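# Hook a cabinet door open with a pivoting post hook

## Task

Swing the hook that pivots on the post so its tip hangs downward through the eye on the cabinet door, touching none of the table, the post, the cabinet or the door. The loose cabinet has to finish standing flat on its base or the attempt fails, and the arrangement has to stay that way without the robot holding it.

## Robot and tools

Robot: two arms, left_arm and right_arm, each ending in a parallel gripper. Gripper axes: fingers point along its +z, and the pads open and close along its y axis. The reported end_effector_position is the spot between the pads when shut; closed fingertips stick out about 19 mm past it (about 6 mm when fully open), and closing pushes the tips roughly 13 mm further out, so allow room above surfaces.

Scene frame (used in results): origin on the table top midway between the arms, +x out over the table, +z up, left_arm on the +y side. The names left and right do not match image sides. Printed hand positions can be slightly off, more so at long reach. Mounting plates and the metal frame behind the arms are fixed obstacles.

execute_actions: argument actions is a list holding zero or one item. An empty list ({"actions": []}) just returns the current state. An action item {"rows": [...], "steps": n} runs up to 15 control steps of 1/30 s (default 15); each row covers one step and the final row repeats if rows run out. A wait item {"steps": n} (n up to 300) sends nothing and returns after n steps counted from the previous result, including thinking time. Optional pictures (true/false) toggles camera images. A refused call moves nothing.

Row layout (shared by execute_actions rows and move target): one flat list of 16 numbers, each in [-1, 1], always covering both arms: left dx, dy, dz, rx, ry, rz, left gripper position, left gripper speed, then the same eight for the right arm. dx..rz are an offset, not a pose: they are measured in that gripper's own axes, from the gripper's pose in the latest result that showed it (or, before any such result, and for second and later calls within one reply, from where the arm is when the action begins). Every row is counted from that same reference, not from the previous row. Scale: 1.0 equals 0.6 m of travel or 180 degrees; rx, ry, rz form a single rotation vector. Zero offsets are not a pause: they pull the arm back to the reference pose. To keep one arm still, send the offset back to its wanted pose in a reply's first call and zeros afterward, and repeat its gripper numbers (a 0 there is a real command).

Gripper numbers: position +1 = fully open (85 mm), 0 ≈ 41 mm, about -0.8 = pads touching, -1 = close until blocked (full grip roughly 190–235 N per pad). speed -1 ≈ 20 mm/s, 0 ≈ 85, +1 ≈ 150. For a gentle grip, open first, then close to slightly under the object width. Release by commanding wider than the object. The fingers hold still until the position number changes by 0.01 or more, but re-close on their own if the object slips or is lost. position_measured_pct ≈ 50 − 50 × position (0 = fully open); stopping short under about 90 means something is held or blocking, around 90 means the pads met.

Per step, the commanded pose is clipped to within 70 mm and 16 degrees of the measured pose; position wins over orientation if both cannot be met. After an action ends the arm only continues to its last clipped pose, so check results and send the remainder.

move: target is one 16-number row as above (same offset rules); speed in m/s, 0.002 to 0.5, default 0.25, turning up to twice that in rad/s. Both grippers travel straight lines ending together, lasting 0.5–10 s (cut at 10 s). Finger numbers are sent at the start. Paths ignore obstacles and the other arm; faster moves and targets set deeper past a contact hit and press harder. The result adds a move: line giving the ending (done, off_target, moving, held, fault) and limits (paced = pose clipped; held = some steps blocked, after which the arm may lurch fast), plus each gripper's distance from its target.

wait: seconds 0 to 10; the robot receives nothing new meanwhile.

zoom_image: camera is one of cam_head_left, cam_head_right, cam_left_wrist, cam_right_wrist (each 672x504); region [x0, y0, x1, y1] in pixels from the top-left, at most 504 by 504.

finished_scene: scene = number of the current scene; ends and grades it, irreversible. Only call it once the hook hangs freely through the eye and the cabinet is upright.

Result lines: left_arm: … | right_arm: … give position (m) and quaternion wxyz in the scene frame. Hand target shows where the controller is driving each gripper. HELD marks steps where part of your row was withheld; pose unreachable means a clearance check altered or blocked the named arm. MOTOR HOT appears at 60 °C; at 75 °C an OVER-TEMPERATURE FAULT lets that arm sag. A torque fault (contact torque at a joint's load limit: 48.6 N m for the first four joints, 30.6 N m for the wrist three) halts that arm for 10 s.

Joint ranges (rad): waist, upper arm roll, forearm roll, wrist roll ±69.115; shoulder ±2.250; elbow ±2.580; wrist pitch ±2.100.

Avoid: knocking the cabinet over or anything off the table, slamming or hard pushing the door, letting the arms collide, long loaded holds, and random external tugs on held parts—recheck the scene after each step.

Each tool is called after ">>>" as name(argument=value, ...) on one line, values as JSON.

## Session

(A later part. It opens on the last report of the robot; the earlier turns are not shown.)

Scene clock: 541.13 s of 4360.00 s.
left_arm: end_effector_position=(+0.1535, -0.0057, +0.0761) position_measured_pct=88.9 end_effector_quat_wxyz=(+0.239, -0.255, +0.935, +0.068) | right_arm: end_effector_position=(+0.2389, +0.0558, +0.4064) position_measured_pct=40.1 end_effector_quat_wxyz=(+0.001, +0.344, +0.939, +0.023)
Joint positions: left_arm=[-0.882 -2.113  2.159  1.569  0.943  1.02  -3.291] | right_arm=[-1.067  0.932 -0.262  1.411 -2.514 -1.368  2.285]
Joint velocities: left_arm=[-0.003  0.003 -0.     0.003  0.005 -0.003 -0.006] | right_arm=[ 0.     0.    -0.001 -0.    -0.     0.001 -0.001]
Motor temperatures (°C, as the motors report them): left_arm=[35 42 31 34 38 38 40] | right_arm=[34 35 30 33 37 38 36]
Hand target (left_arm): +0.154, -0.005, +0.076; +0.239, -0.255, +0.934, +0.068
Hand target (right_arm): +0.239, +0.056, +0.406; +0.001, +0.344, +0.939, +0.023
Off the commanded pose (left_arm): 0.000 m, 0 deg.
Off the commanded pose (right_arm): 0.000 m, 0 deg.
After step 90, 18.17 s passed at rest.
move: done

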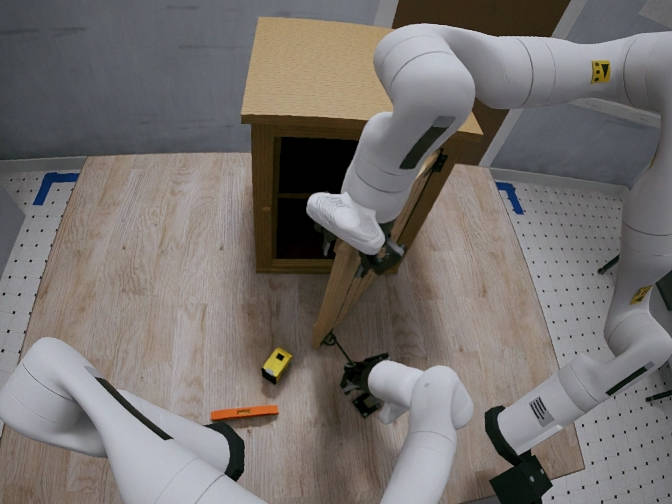

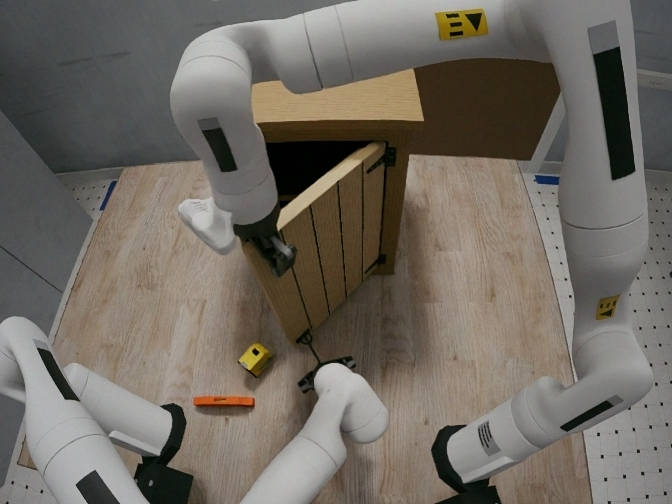

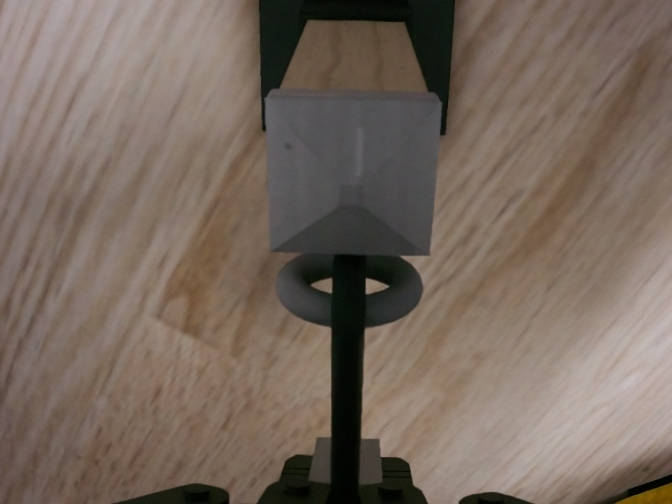

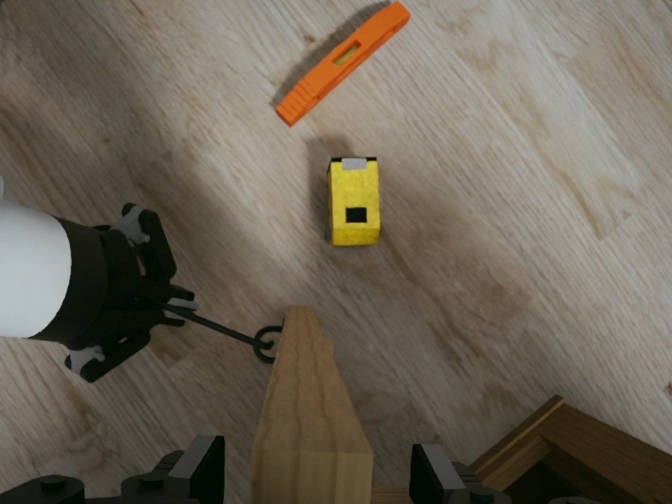

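>>> move(target=[0.0089,0,0.0107,0,0.0444,0,-1,-0.3, 0,0,0,0,0,0,0.2,0], speed=0.03)

>>> move(target=[0,0,0,0,0,0,0.0,-0.3, 0,0,0,0,0,0,0.2,0], speed=0.03)

>>> move(target=[0,0,-0.15,0,0,0,0.0,-0.3, 0,0,-0.12,0,0,0,0.2,0], speed=0.06)

Scene clock: 549.50 s of 4360.00 s.
left_arm: end_effector_position=(+0.1519, -0.0067, +0.0679) position_measured_pct=88.9 end_effector_quat_wxyz=(+0.174, -0.259, +0.949, +0.050) | right_arm: end_effector_position=(+0.2389, +0.0559, +0.4064) position_measured_pct=40.1 end_effector_quat_wxyz=(+0.001, +0.344, +0.939, +0.023)
Joint positions: left_arm=[-0.976 -2.039  2.188  1.645  1.033  0.927 -3.435] | right_arm=[-1.067  0.932 -0.262  1.411 -2.514 -1.368  2.285]
Joint velocities: left_arm=[-0.003  0.002 -0.    -0.     0.003 -0.001 -0.005] | right_arm=[ 0.     0.    -0.001 -0.     0.    -0.    -0.   ]
Motor temperatures (°C, as the motors report them): left_arm=[35 42 31 34 38 38 40] | right_arm=[34 35 30 33 37 38 36]
Hand target (left_arm): +0.152, -0.006, +0.068; +0.174, -0.259, +0.949, +0.050
Hand target (right_arm): +0.239, +0.056, +0.406; +0.001, +0.344, +0.939, +0.023
Off the commanded pose (left_arm): 0.000 m, 0 deg.
Off the commanded pose (right_arm): 0.000 m, 0 deg.
After step 90, 2.83 s passed at rest.
move: done

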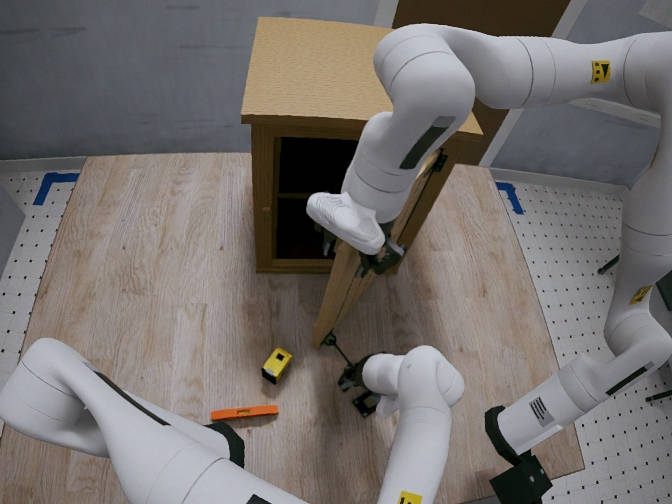

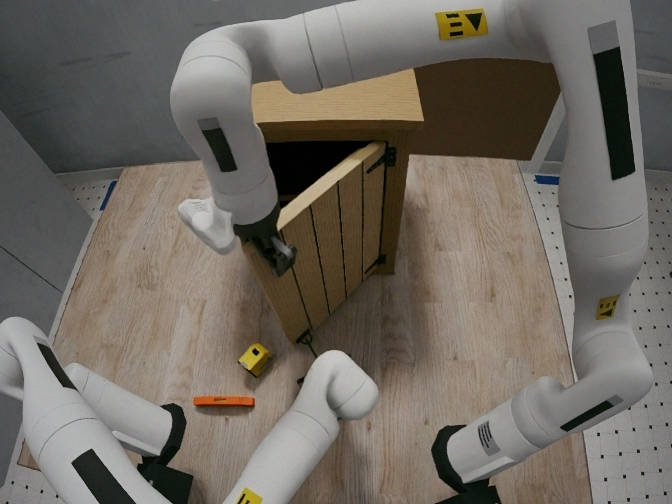

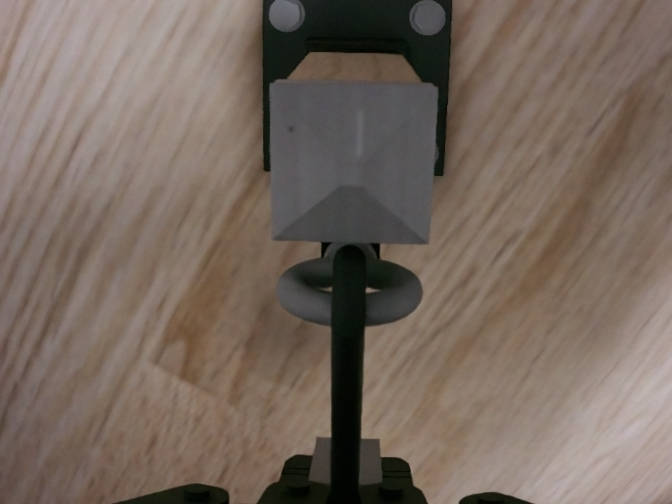

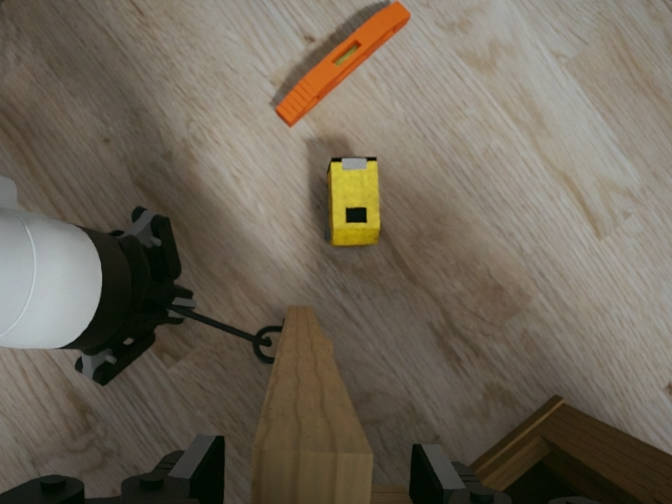

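Scene clock: 550.43 s of 4360.00 s.
left_arm: end_effector_position=(+0.1519, -0.0067, +0.0679) position_measured_pct=50.0 end_effector_quat_wxyz=(+0.174, -0.259, +0.949, +0.050) | right_arm: end_effector_position=(+0.2389, +0.0559, +0.4064) position_measured_pct=40.1 end_effector_quat_wxyz=(+0.001, +0.344, +0.939, +0.023)
Joint positions: left_arm=[-0.976 -2.04   2.188  1.645  1.033  0.927 -3.435] | right_arm=[-1.067  0.932 -0.262  1.411 -2.514 -1.368  2.285]
Joint velocities: left_arm=[ 0.    -0.001 -0.     0.     0.     0.002  0.002] | right_arm=[-0.    -0.     0.001 -0.     0.     0.    -0.   ]
Motor temperatures (°C, as the motors report them): left_arm=[35 42 31 34 38 38 40] | right_arm=[34 35 30 33 37 38 36]
Hand target (left_arm): +0.152, -0.007, +0.068; +0.174, -0.259, +0.949, +0.050
Hand target (right_arm): +0.239, +0.056, +0.406; +0.001, +0.344, +0.939, +0.023
Off the commanded pose (left_arm): 0.000 m, 0 deg.
Off the commanded pose (right_arm): 0.000 m, 0 deg.
move: done

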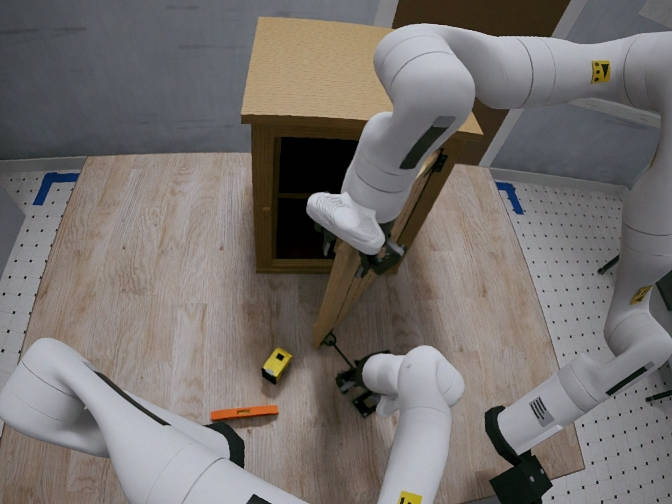

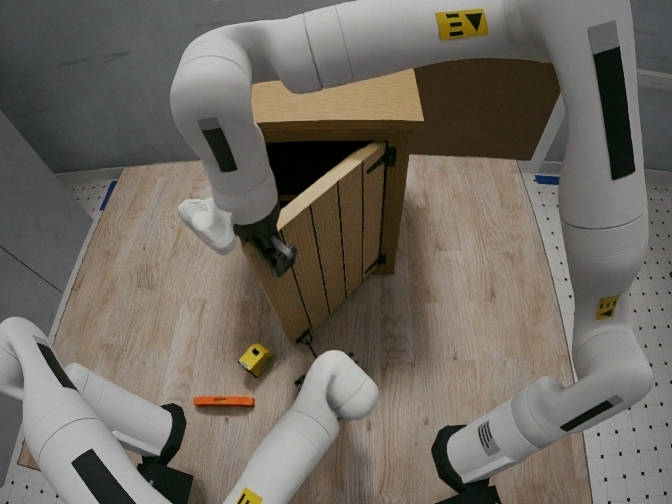

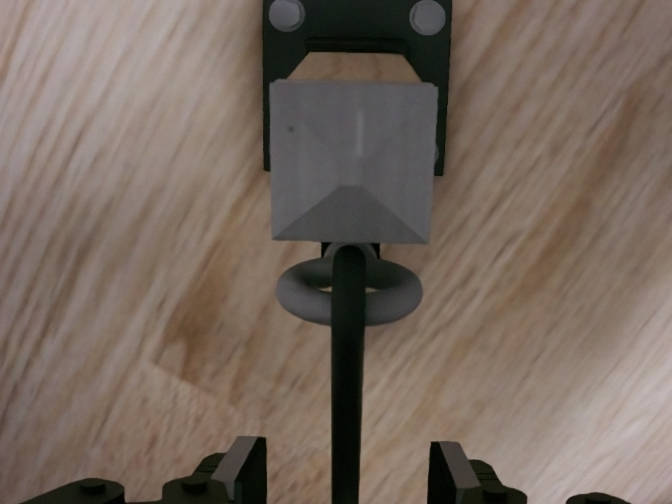

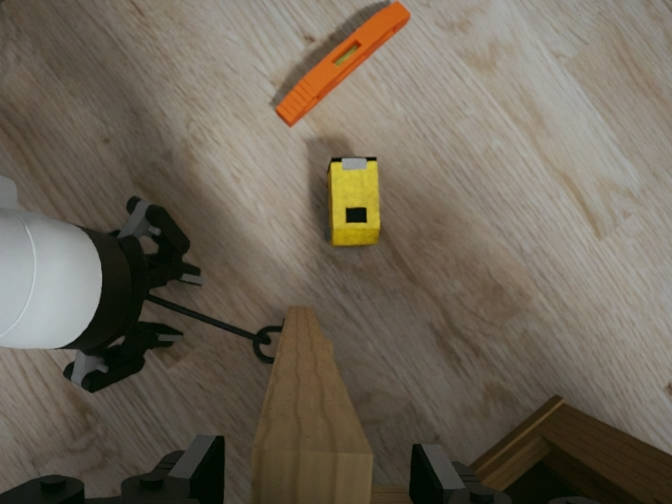

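Scene clock: 552.23 s of 4360.00 s.
left_arm: end_effector_position=(+0.1245, -0.0235, +0.1518) position_measured_pct=50.0 end_effector_quat_wxyz=(+0.173, -0.259, +0.949, +0.050) | right_arm: end_effector_position=(+0.2379, +0.0526, +0.4783) position_measured_pct=40.1 end_effector_quat_wxyz=(+0.001, +0.344, +0.939, +0.023)
Joint positions: left_arm=[-0.911 -1.917  2.104  1.62   0.919  1.094 -3.367] | right_arm=[-1.122  0.895 -0.278  1.257 -2.558 -1.548  2.336]
Joint velocities: left_arm=[ 0.001  0.002 -0.001 -0.001 -0.001  0.003  0.001] | right_arm=[-0.001  0.001 -0.001 -0.002  0.    -0.001  0.002]
Motor temperatures (°C, as the motors report them): left_arm=[35 42 31 34 38 38 40] | right_arm=[34 35 30 33 37 38 36]
Hand target (left_arm): +0.124, -0.024, +0.152; +0.173, -0.259, +0.949, +0.050
Hand target (right_arm): +0.238, +0.053, +0.478; +0.001, +0.344, +0.939, +0.023
Off the commanded pose (left_arm): 0.000 m, 0 deg.
Off the commanded pose (right_arm): 0.000 m, 0 deg.
move: done

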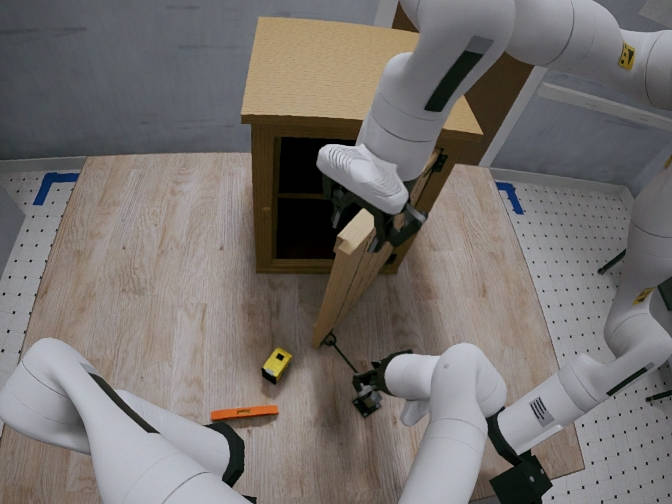

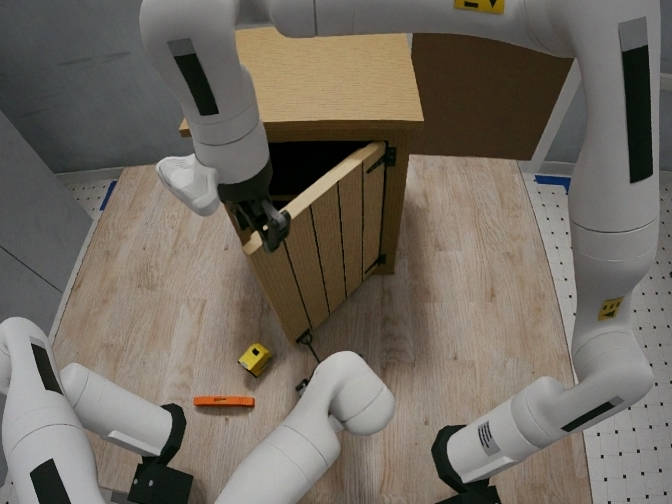

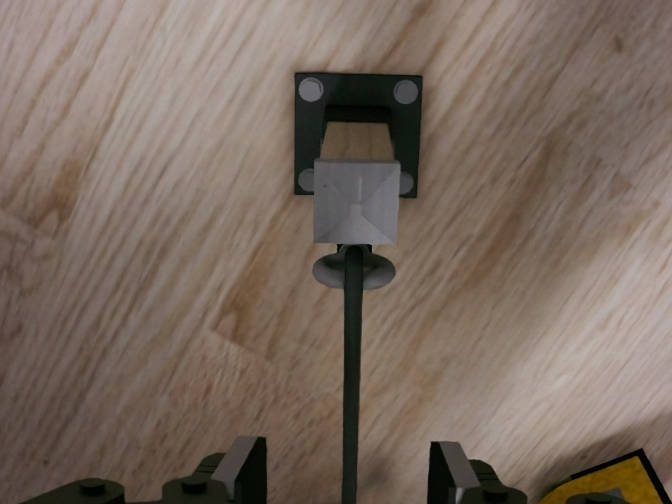

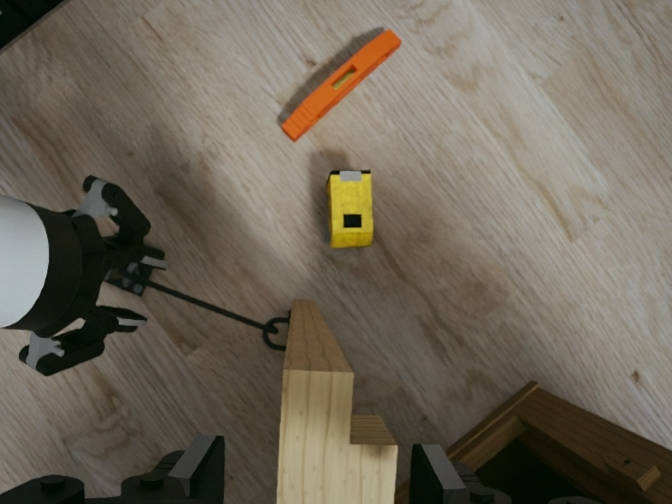

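>>> zoom_image(camera="cam_right_wrist", region=[200, 280, 340, 385])

>>> zoom_image(camera="cam_head_left", region=[290, 310, 390, 385])

Region (200, 280, 340, 385) of cam_right_wrist's 672x504 image, scaled by 3.600; it fills the top 378 rows of this view, and the rest is white.

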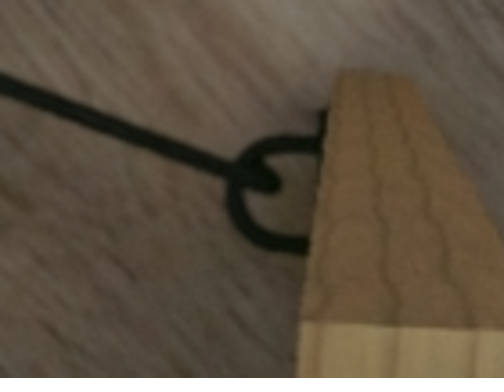

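Region (290, 310, 390, 385) of cam_head_left's 672x504 image, scaled by 5.040, with more detail than that image has; it fills the top 378 rows of this view, and the rest is white.

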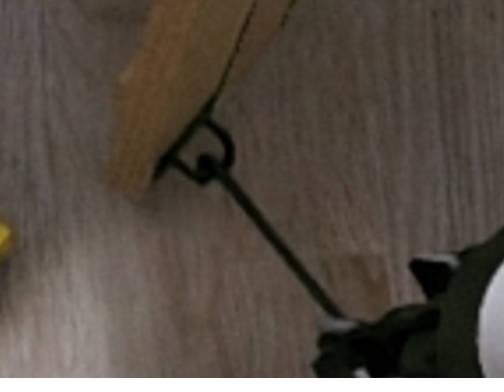

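Hook's in the eye.

>>> finished_scene(scene=1)

The scene is finished: the task was done.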